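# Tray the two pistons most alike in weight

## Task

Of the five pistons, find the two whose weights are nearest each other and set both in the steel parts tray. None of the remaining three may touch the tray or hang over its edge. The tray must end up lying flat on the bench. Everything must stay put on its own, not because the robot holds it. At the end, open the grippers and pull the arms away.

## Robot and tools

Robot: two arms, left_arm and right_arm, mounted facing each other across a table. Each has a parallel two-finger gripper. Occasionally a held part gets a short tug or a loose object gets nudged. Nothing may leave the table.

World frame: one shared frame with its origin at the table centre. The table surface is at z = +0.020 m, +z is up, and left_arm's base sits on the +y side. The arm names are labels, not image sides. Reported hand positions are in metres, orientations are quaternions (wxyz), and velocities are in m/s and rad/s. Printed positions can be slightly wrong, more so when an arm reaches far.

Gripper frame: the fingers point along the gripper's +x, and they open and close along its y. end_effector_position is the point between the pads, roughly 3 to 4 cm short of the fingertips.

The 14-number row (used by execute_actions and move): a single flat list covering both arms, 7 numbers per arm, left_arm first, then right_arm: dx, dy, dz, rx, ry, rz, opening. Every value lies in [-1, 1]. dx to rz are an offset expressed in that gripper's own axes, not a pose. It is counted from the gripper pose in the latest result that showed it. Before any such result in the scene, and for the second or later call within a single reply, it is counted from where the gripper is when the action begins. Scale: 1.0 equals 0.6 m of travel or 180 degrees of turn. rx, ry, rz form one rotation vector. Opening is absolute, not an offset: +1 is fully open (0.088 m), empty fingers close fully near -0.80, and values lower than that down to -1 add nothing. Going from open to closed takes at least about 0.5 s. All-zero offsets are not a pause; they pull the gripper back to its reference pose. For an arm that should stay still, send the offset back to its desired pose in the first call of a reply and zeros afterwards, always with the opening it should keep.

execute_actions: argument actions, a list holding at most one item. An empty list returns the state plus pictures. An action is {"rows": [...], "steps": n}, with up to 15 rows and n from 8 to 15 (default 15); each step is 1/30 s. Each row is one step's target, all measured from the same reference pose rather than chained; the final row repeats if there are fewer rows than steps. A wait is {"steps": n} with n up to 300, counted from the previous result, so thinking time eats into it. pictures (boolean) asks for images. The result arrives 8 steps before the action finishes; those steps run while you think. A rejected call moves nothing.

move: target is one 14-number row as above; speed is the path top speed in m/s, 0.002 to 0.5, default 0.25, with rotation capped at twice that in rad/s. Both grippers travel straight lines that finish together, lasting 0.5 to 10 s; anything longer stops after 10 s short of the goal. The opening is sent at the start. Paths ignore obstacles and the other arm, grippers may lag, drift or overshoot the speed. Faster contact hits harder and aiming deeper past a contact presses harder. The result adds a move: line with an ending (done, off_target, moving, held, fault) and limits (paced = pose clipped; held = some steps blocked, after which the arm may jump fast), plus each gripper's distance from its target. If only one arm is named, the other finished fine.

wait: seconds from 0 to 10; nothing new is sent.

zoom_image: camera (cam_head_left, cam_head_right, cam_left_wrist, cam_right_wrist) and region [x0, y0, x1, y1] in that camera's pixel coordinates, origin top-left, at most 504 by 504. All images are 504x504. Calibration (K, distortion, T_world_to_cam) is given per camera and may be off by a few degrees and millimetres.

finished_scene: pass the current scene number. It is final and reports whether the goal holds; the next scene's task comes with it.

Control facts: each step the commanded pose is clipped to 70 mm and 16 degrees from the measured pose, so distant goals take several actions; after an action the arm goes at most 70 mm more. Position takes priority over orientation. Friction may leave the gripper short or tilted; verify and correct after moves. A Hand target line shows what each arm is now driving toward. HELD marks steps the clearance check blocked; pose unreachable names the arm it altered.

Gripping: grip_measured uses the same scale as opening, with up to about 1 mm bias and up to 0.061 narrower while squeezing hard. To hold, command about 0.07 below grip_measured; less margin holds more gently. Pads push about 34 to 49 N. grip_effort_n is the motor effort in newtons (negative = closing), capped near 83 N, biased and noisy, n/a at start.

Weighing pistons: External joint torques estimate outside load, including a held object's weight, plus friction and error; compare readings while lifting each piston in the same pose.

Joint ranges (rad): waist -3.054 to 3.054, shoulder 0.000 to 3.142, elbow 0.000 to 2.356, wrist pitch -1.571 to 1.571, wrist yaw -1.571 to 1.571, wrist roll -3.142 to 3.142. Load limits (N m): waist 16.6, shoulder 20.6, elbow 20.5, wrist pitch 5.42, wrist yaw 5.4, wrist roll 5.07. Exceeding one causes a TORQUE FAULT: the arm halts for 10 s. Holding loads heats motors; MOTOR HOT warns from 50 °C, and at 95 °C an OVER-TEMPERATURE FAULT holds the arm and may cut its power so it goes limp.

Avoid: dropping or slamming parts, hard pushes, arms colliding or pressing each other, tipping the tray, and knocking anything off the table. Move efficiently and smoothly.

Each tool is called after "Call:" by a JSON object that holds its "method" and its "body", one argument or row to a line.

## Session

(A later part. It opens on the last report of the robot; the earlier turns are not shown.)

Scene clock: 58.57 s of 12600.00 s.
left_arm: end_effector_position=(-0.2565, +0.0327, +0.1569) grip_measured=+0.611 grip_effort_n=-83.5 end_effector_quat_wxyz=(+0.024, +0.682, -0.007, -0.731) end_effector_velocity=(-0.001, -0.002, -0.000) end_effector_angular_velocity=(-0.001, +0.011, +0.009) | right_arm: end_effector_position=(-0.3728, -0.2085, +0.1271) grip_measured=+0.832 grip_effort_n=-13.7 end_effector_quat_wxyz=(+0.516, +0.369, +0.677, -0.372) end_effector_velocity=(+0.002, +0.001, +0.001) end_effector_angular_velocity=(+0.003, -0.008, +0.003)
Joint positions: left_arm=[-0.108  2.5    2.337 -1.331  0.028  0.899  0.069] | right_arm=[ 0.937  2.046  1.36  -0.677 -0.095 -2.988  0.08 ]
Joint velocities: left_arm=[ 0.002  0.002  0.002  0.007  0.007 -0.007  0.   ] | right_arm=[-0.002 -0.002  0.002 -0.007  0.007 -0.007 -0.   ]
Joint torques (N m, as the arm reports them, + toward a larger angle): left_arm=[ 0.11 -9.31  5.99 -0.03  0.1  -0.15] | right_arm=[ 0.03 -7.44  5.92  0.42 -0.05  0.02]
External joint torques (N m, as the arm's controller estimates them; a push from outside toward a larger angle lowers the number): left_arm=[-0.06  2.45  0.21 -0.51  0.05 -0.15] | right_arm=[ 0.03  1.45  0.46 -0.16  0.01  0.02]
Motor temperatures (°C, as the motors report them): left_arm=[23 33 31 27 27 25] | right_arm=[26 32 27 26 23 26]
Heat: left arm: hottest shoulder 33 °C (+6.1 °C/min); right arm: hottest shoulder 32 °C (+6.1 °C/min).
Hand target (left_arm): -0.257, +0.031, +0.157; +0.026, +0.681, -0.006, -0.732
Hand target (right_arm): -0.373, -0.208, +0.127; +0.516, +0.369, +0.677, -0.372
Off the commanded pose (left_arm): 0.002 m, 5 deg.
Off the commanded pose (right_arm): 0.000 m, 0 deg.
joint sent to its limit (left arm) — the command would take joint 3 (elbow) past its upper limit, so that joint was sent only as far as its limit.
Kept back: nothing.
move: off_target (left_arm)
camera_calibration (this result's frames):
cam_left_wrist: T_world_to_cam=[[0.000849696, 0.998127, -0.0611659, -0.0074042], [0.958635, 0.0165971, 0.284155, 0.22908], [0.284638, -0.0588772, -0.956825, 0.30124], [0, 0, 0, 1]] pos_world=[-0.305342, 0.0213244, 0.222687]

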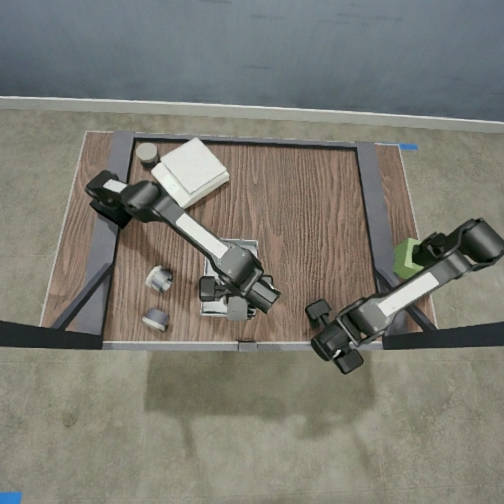

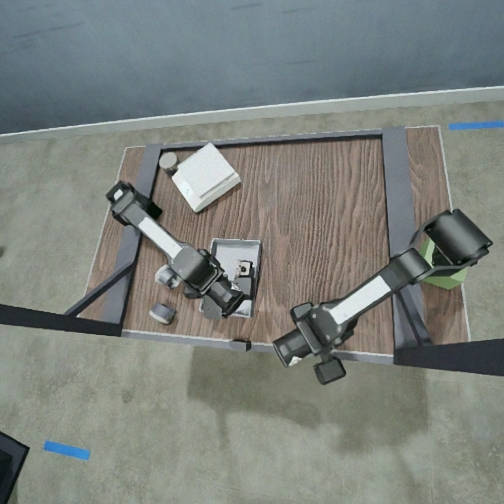

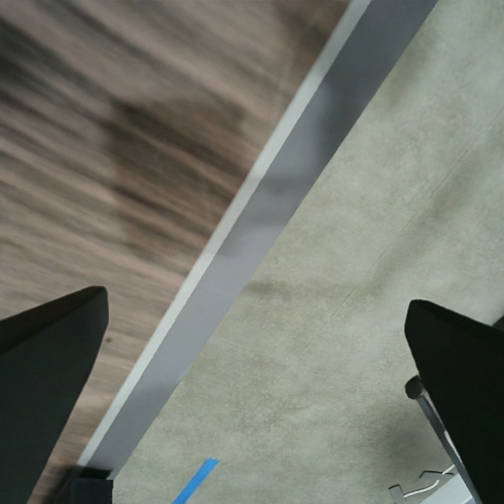

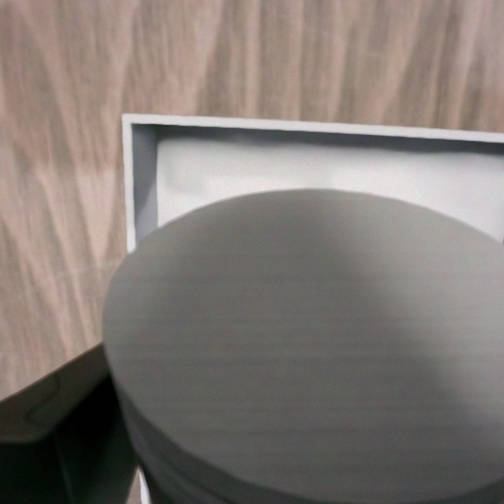

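Call:
{"method": "move", "body": {
  "target": [0.06,-0.036,-0.01,0,0.02,-0.018,0.5,0,0,0,0,0,0,0.83],
  "speed": 0.1
}}

Call:
{"method": "move", "body": {
  "target": [0.08,0,0,0,0,0,0.5,0,0,0,0,0,0,0.83],
  "speed": 0.07
}}

Scene clock: 59.67 s of 12600.00 s.
left_arm: end_effector_position=(-0.2536, +0.0519, +0.1209) grip_measured=+0.611 grip_effort_n=-83.5 end_effector_quat_wxyz=(+0.003, +0.703, +0.012, -0.711) end_effector_velocity=(-0.001, +0.003, -0.001) end_effector_angular_velocity=(+0.007, +0.004, +0.005) | right_arm: end_effector_position=(-0.3728, -0.2085, +0.1271) grip_measured=+0.832 grip_effort_n=-13.7 end_effector_quat_wxyz=(+0.516, +0.369, +0.677, -0.372) end_effector_velocity=(+0.006, -0.002, -0.001) end_effector_angular_velocity=(-0.013, -0.019, -0.002)
Joint positions: left_arm=[-0.131  2.502  2.2   -1.272  0.016  0.88   0.069] | right_arm=[ 0.937  2.046  1.36  -0.677 -0.095 -2.988  0.08 ]
Joint velocities: left_arm=[-0.002 -0.007 -0.017  0.007  0.007 -0.007 -0.   ] | right_arm=[-0.007 -0.002 -0.002 -0.022  0.007 -0.007 -0.   ]
Joint torques (N m, as the arm reports them, + toward a larger angle): left_arm=[ -0.26 -10.12   3.41   0.09   0.01  -0.12] | right_arm=[ 0.02 -7.46  5.93  0.42 -0.05  0.03]
External joint torques (N m, as the arm's controller estimates them; a push from outside toward a larger angle lowers the number): left_arm=[-0.24  1.55 -2.26 -0.24 -0.04 -0.12] | right_arm=[ 0.07  1.37  0.55 -0.13  0.01  0.03]
Motor temperatures (°C, as the motors report them): left_arm=[23 34 31 27 27 25] | right_arm=[26 32 27 26 23 26]
Heat: left arm: hottest shoulder 34 °C (+7.0 °C/min); right arm: hottest shoulder 32 °C (+6.0 °C/min).
Hand target (left_arm): -0.254, +0.053, +0.120; +0.003, +0.705, +0.013, -0.709
Hand target (right_arm): -0.373, -0.208, +0.127; +0.516, +0.369, +0.677, -0.372
Off the commanded pose (left_arm): 0.002 m, 0 deg.
Off the commanded pose (right_arm): 0.000 m, 0 deg.
Kept back: nothing.
move: done
camera_calibration (this result's frames):
cam_left_wrist: T_world_to_cam=[[0.00574445, 0.999974, -0.00437749, -0.0344927], [0.940622, -0.00391759, 0.339434, 0.226044], [0.339408, -0.00606742, -0.94062, 0.276303], [0, 0, 0, 1]] pos_world=[-0.306203, 0.0370538, 0.183018]

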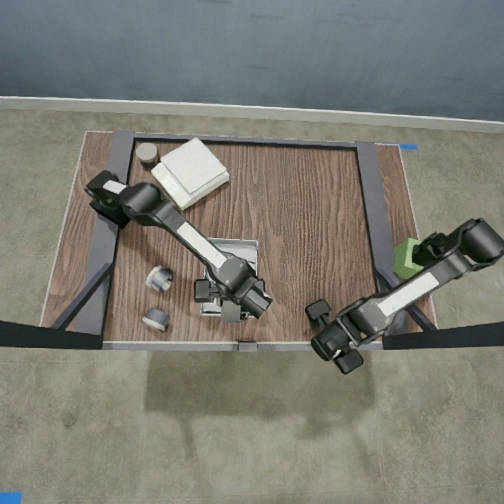

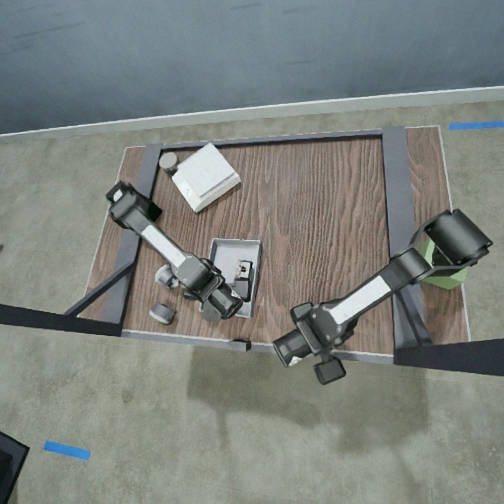

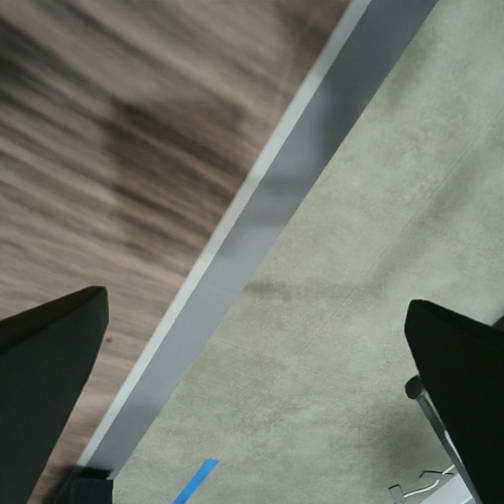

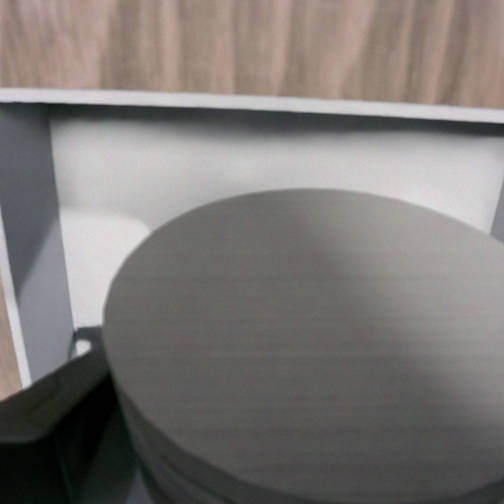

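Scene clock: 60.70 s of 12600.00 s.
left_arm: end_effector_position=(-0.2547, +0.0505, +0.0785) grip_measured=+0.611 grip_effort_n=-83.5 end_effector_quat_wxyz=(+0.006, +0.701, +0.009, -0.713) end_effector_velocity=(+0.002, +0.003, -0.001) end_effector_angular_velocity=(+0.014, -0.002, +0.010) | right_arm: end_effector_position=(-0.3728, -0.2085, +0.1271) grip_measured=+0.832 grip_effort_n=-13.7 end_effector_quat_wxyz=(+0.516, +0.369, +0.677, -0.372) end_effector_velocity=(+0.002, -0.007, -0.004) end_effector_angular_velocity=(-0.034, -0.003, +0.024)
Joint positions: left_arm=[-0.131  2.528  2.079 -1.112  0.016  0.88   0.069] | right_arm=[ 0.937  2.046  1.36  -0.677 -0.095 -2.988  0.08 ]
Joint velocities: left_arm=[ 0.002 -0.002 -0.007 -0.007  0.007 -0.007 -0.   ] | right_arm=[-0.002  0.002 -0.007 -0.022 -0.022 -0.022 -0.   ]
Joint torques (N m, as the arm reports them, + toward a larger angle): left_arm=[-0.09 -9.26  3.4   0.12  0.08 -0.06] | right_arm=[ 0.03 -7.46  5.94  0.42 -0.06  0.02]
External joint torques (N m, as the arm's controller estimates them; a push from outside toward a larger angle lowers the number): left_arm=[-0.23  2.44 -2.14 -0.21  0.04 -0.06] | right_arm=[ 0.07  1.31  0.57 -0.14  0.01  0.02]
Motor temperatures (°C, as the motors report them): left_arm=[23 34 31 27 27 25] | right_arm=[26 32 27 26 23 26]
Heat: left arm: hottest shoulder 34 °C (+7.0 °C/min); right arm: hottest shoulder 32 °C (+6.0 °C/min).
Hand target (left_arm): -0.254, +0.053, +0.073; +0.003, +0.703, +0.012, -0.711
Hand target (right_arm): -0.373, -0.208, +0.127; +0.516, +0.369, +0.677, -0.372
Off the commanded pose (left_arm): 0.006 m, 1 deg.
Off the commanded pose (right_arm): 0.000 m, 0 deg.
Kept back: nothing.
move: done
camera_calibration (this result's frames):
cam_left_wrist: T_world_to_cam=[[0.00567488, 0.999886, -0.0139928, -0.0325813], [0.943166, -0.000702342, 0.332321, 0.242475], [0.332273, -0.0150834, -0.943062, 0.235616], [0, 0, 0, 1]] pos_world=[-0.306798, 0.0363017, 0.141165]

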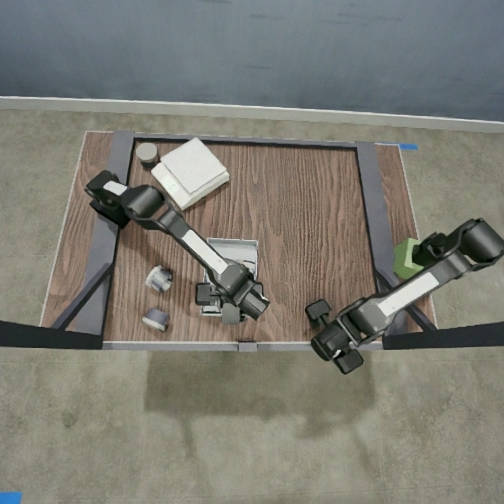

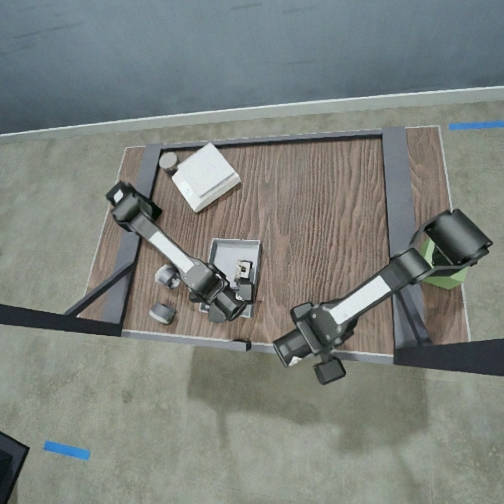

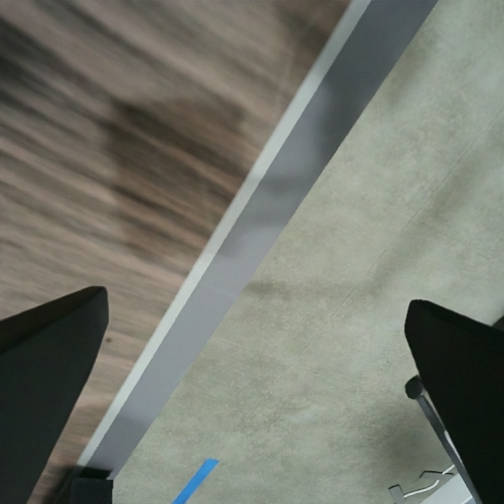

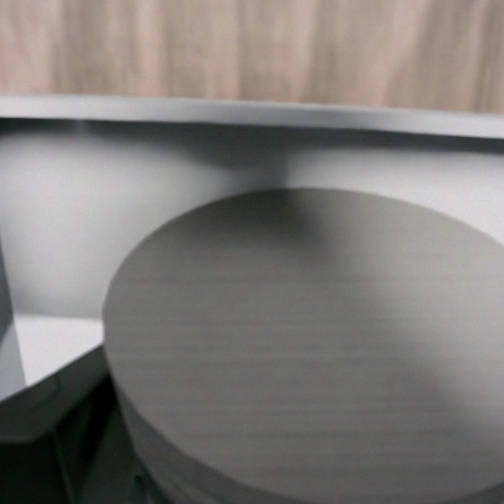

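Call:
{"method": "move", "body": {
  "target": [0.012,0,0,0,0,0,0.5,0,0,0,0,0,0,0.83],
  "speed": 0.04
}}

Call:
{"method": "move", "body": {
  "target": [0,0,0,0,0,0,0.85,0,0,0,0,0,0,0.83]
}}

Call:
{"method": "move", "body": {
  "target": [-0.13,0,0,0,0,0,0.85,0,0,0,0,0,0,0.83]
}}

Call:
{"method": "move", "body": {
  "target": [-0.1,-0.25,-0.35,0,0,0,0.85,0,0,0,0,0,0,0.83],
  "speed": 0.35
}}

Scene clock: 61.93 s of 12600.00 s.
left_arm: end_effector_position=(-0.2561, +0.0490, +0.0773) grip_measured=+0.611 grip_effort_n=-83.5 end_effector_quat_wxyz=(+0.009, +0.698, +0.005, -0.716) end_effector_velocity=(+0.008, +0.002, -0.001) end_effector_angular_velocity=(+0.007, -0.034, -0.004) | right_arm: end_effector_position=(-0.3728, -0.2085, +0.1271) grip_measured=+0.832 grip_effort_n=-13.7 end_effector_quat_wxyz=(+0.516, +0.369, +0.677, -0.372) end_effector_velocity=(-0.001, -0.003, +0.000) end_effector_angular_velocity=(-0.017, +0.013, +0.009)
Joint positions: left_arm=[-0.131  2.528  2.074 -1.097  0.015  0.88   0.069] | right_arm=[ 0.937  2.046  1.36  -0.677 -0.095 -2.988  0.08 ]
Joint velocities: left_arm=[ 0.002 -0.002 -0.007 -0.022 -0.022  0.007 -0.   ] | right_arm=[-0.002 -0.002 -0.002 -0.007 -0.022 -0.007  0.   ]
Joint torques (N m, as the arm reports them, + toward a larger angle): left_arm=[-0.08 -9.14  3.04  0.36  0.08 -0.03] | right_arm=[ 0.03 -7.47  5.9   0.42 -0.06  0.02]
External joint torques (N m, as the arm's controller estimates them; a push from outside toward a larger angle lowers the number): left_arm=[-0.09  2.55 -2.49  0.03  0.03 -0.03] | right_arm=[-0.04  1.32  0.53 -0.14  0.01  0.01]
Motor temperatures (°C, as the motors report them): left_arm=[23 35 31 27 27 25] | right_arm=[26 32 27 26 23 26]
Heat: left arm: hottest shoulder 35 °C (+8.0 °C/min); right arm: hottest shoulder 32 °C (+6.0 °C/min).
Hand target (left_arm): -0.255, +0.051, +0.071; +0.006, +0.701, +0.008, -0.713
Hand target (right_arm): -0.373, -0.208, +0.127; +0.516, +0.369, +0.677, -0.372
Off the commanded pose (left_arm): 0.006 m, 1 deg.
Off the commanded pose (right_arm): 0.000 m, 0 deg.
Kept back: nothing.
move: done
camera_calibration (this result's frames):
cam_left_wrist: T_world_to_cam=[[0.00593489, 0.999726, -0.0226394, -0.0303063], [0.945251, 0.00177865, 0.326339, 0.245049], [0.32629, -0.0233367, -0.944982, 0.23395], [0, 0, 0, 1]] pos_world=[-0.307788, 0.0353217, 0.140423]

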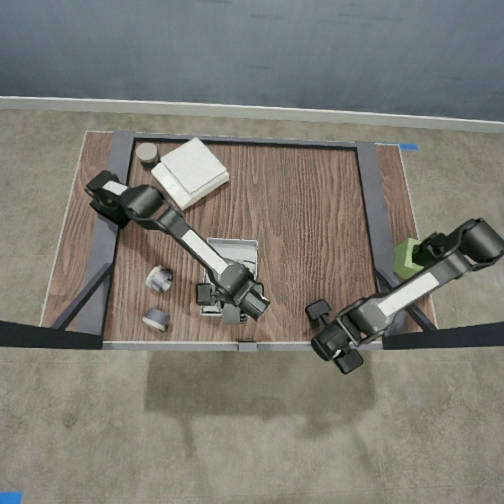

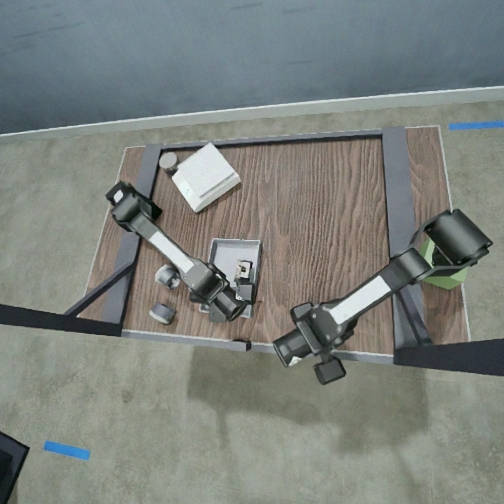

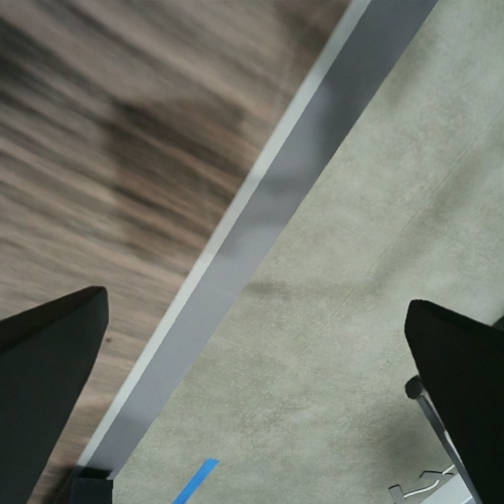

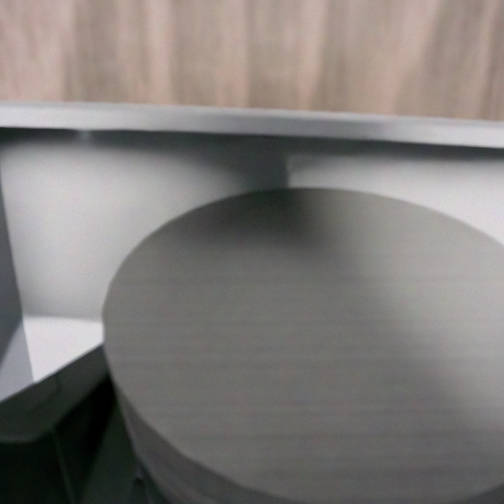

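Scene clock: 62.53 s of 12600.00 s.
left_arm: end_effector_position=(-0.2562, +0.0488, +0.0773) grip_measured=+0.846 grip_effort_n=15.6 end_effector_quat_wxyz=(+0.010, +0.698, +0.005, -0.716) end_effector_velocity=(-0.001, -0.002, -0.000) end_effector_angular_velocity=(-0.001, +0.010, +0.024) | right_arm: end_effector_position=(-0.3728, -0.2085, +0.1271) grip_measured=+0.832 grip_effort_n=-13.7 end_effector_quat_wxyz=(+0.516, +0.369, +0.677, -0.372) end_effector_velocity=(+0.004, -0.002, -0.001) end_effector_angular_velocity=(-0.016, -0.000, -0.013)
Joint positions: left_arm=[-0.131  2.528  2.074 -1.096  0.015  0.88   0.08 ] | right_arm=[ 0.937  2.046  1.36  -0.677 -0.095 -2.988  0.08 ]
Joint velocities: left_arm=[ 0.002  0.002  0.002  0.007  0.007 -0.022  0.   ] | right_arm=[-0.007 -0.002 -0.007 -0.007 -0.007  0.007 -0.   ]
Joint torques (N m, as the arm reports them, + toward a larger angle): left_arm=[-0.06 -9.98  4.18 -0.12  0.07 -0.02] | right_arm=[ 0.02 -7.47  5.92  0.41 -0.06  0.03]
External joint torques (N m, as the arm's controller estimates them; a push from outside toward a larger angle lowers the number): left_arm=[-0.13  1.7  -1.39 -0.48  0.02 -0.02] | right_arm=[ 0.06  1.34  0.55 -0.14  0.01  0.03]
Motor temperatures (°C, as the motors report them): left_arm=[23 35 31 27 27 25] | right_arm=[26 32 27 26 23 26]
Heat: left arm: hottest shoulder 35 °C (+8.1 °C/min); right arm: hottest shoulder 32 °C (+6.0 °C/min).
Hand target (left_arm): -0.256, +0.049, +0.077; +0.009, +0.698, +0.005, -0.716
Hand target (right_arm): -0.373, -0.208, +0.127; +0.516, +0.369, +0.677, -0.372
Off the commanded pose (left_arm): 0.000 m, 0 deg.
Off the commanded pose (right_arm): 0.000 m, 0 deg.
Kept back: nothing.
move: done
camera_calibration (this result's frames):
cam_left_wrist: T_world_to_cam=[[0.00591848, 0.999705, -0.0235405, -0.0300431], [0.945483, 0.00207112, 0.325666, 0.245291], [0.325618, -0.0241846, -0.945192, 0.233886], [0, 0, 0, 1]] pos_world=[-0.307898, 0.0351826, 0.140477]

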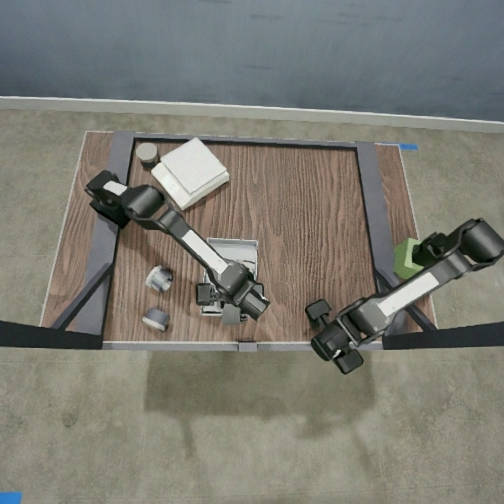

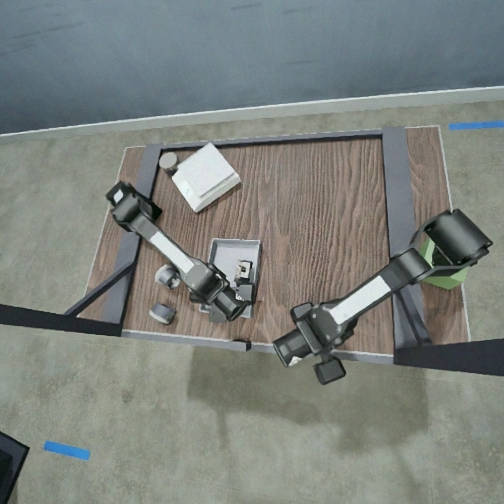

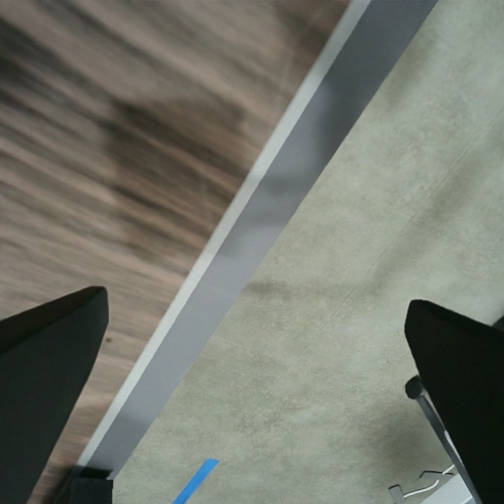

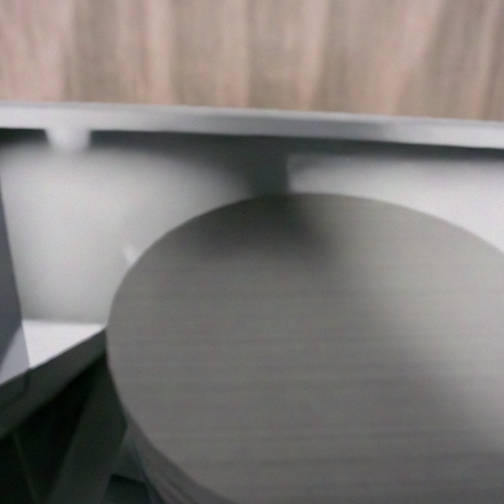

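Scene clock: 63.57 s of 12600.00 s.
left_arm: end_effector_position=(-0.2549, +0.0505, +0.1559) grip_measured=+0.848 grip_effort_n=16.0 end_effector_quat_wxyz=(+0.010, +0.698, +0.005, -0.716) end_effector_velocity=(+0.003, +0.000, +0.000) end_effector_angular_velocity=(-0.008, -0.022, +0.005) | right_arm: end_effector_position=(-0.3728, -0.2085, +0.1271) grip_measured=+0.832 grip_effort_n=-14.2 end_effector_quat_wxyz=(+0.516, +0.369, +0.677, -0.372) end_effector_velocity=(+0.001, -0.006, -0.000) end_effector_angular_velocity=(-0.029, +0.004, +0.009)
Joint positions: left_arm=[-0.131  2.48   2.299 -1.369  0.015  0.88   0.081] | right_arm=[ 0.937  2.046  1.36  -0.677 -0.095 -2.988  0.08 ]
Joint velocities: left_arm=[-0.002 -0.002 -0.002 -0.007 -0.022 -0.007 -0.   ] | right_arm=[-0.002 -0.002 -0.002 -0.022 -0.022 -0.007 -0.   ]
Joint torques (N m, as the arm reports them, + toward a larger angle): left_arm=[ 0.22 -9.09  5.28 -0.18  0.07  0.05] | right_arm=[ 0.04 -7.47  5.9   0.41 -0.06  0.03]
External joint torques (N m, as the arm's controller estimates them; a push from outside toward a larger angle lowers the number): left_arm=[ 0.21  2.43 -0.37 -0.54  0.03  0.06] | right_arm=[ 0.08  1.3   0.55 -0.14  0.    0.03]
Motor temperatures (°C, as the motors report them): left_arm=[23 36 31 27 27 25] | right_arm=[26 32 27 26 23 26]
Heat: left arm: hottest shoulder 36 °C (+8.1 °C/min); right arm: hottest shoulder 32 °C (+6.0 °C/min).
Hand target (left_arm): -0.255, +0.049, +0.155; +0.010, +0.698, +0.005, -0.716
Hand target (right_arm): -0.373, -0.208, +0.127; +0.516, +0.369, +0.677, -0.372
Off the commanded pose (left_arm): 0.001 m, 0 deg.
Off the commanded pose (right_arm): 0.000 m, 0 deg.
Kept back: nothing.
move: done
camera_calibration (this result's frames):
cam_left_wrist: T_world_to_cam=[[0.00591848, 0.999705, -0.0235405, -0.0298954], [0.945483, 0.00207112, 0.325666, 0.218424], [0.325618, -0.0241846, -0.945192, 0.307774], [0, 0, 0, 1]] pos_world=[-0.306556, 0.0368776, 0.219068]

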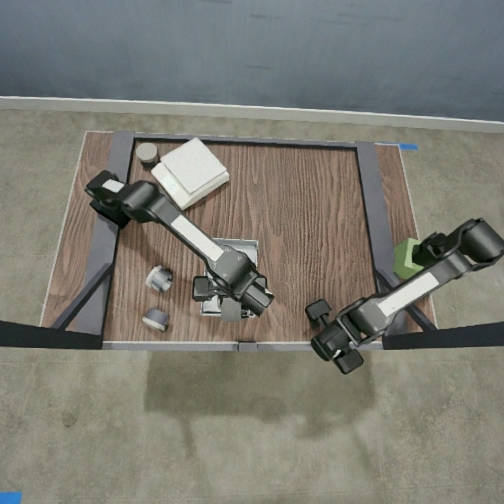

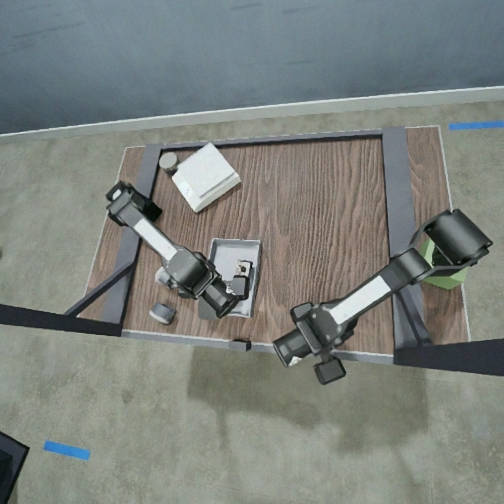

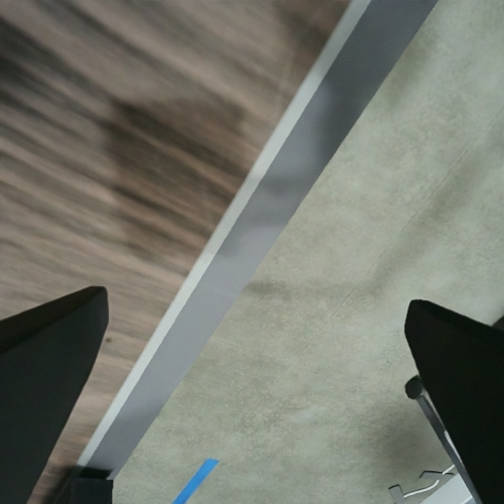

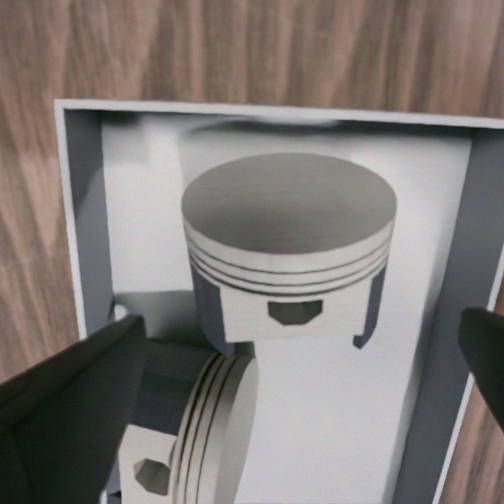

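Scene clock: 64.97 s of 12600.00 s.
left_arm: end_effector_position=(-0.0485, +0.2032, +0.2109) grip_measured=+0.848 grip_effort_n=16.0 end_effector_quat_wxyz=(+0.011, +0.699, +0.004, -0.715) end_effector_velocity=(+0.004, +0.006, +0.002) end_effector_angular_velocity=(+0.008, -0.012, -0.005) | right_arm: end_effector_position=(-0.3728, -0.2085, +0.1271) grip_measured=+0.832 grip_effort_n=-14.2 end_effector_quat_wxyz=(+0.516, +0.369, +0.677, -0.372) end_effector_velocity=(+0.002, -0.003, -0.001) end_effector_angular_velocity=(-0.016, -0.000, -0.008)
Joint positions: left_arm=[ 0.145  1.461  1.099 -1.191  0.017  1.156  0.081] | right_arm=[ 0.937  2.046  1.36  -0.677 -0.095 -2.988  0.08 ]
Joint velocities: left_arm=[ 0.002 -0.017 -0.007 -0.022 -0.007  0.007 -0.   ] | right_arm=[-0.002 -0.002 -0.007 -0.007 -0.007  0.007 -0.   ]
Joint torques (N m, as the arm reports them, + toward a larger angle): left_arm=[ 0.33 -4.74  3.21 -0.19  0.16  0.13] | right_arm=[ 0.03 -7.46  5.94  0.42 -0.06  0.03]
External joint torques (N m, as the arm's controller estimates them; a push from outside toward a larger angle lowers the number): left_arm=[ 0.35  0.08 -2.43 -0.53  0.09  0.13] | right_arm=[ 0.08  1.36  0.57 -0.13  0.    0.02]
Motor temperatures (°C, as the motors report them): left_arm=[23 36 31 27 27 25] | right_arm=[26 32 27 26 23 26]
Heat: left arm: hottest shoulder 36 °C (+8.0 °C/min); right arm: hottest shoulder 32 °C (+6.0 °C/min).
Hand target (left_arm): -0.047, +0.206, +0.210; +0.010, +0.698, +0.005, -0.716
Hand target (right_arm): -0.373, -0.208, +0.127; +0.516, +0.369, +0.677, -0.372
Off the commanded pose (left_arm): 0.003 m, 0 deg.
Off the commanded pose (right_arm): 0.000 m, 0 deg.
Kept back: nothing.
move: done
camera_calibration (this result's frames):
cam_left_wrist: T_world_to_cam=[[0.00514666, 0.999606, -0.0276001, -0.181666], [0.944915, 0.00417171, 0.32729, 0.00432123], [0.327276, -0.0277641, -0.944521, 0.29689], [0, 0, 0, 1]] pos_world=[-0.100313, 0.189819, 0.273991]

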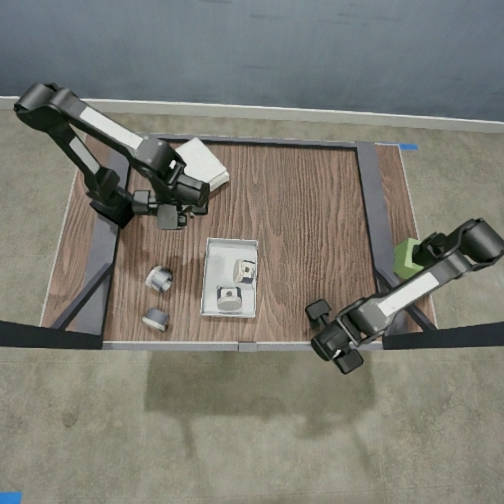

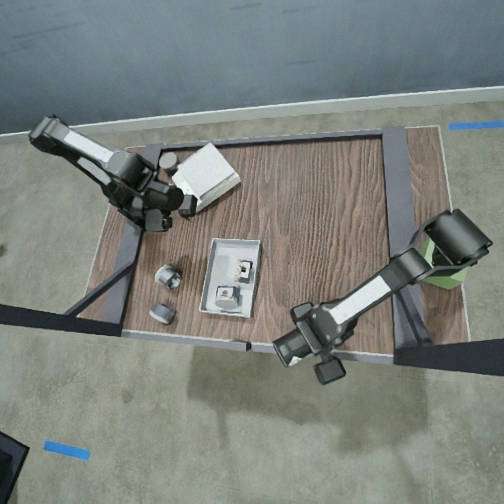

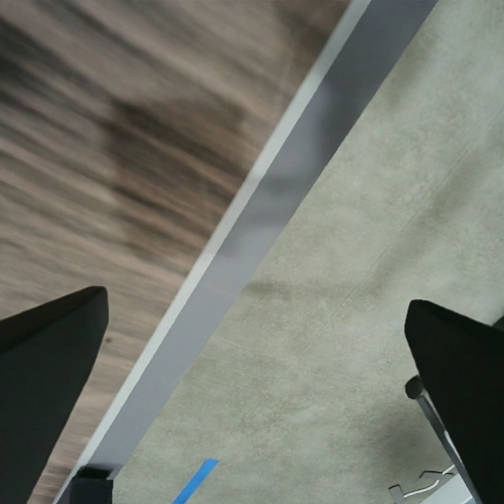

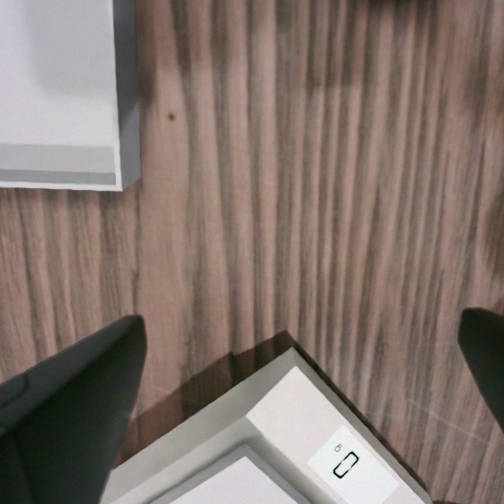

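Call:
{"method": "finished_scene", "body": {
  "scene": 1
}}

The scene is finished: the task was done.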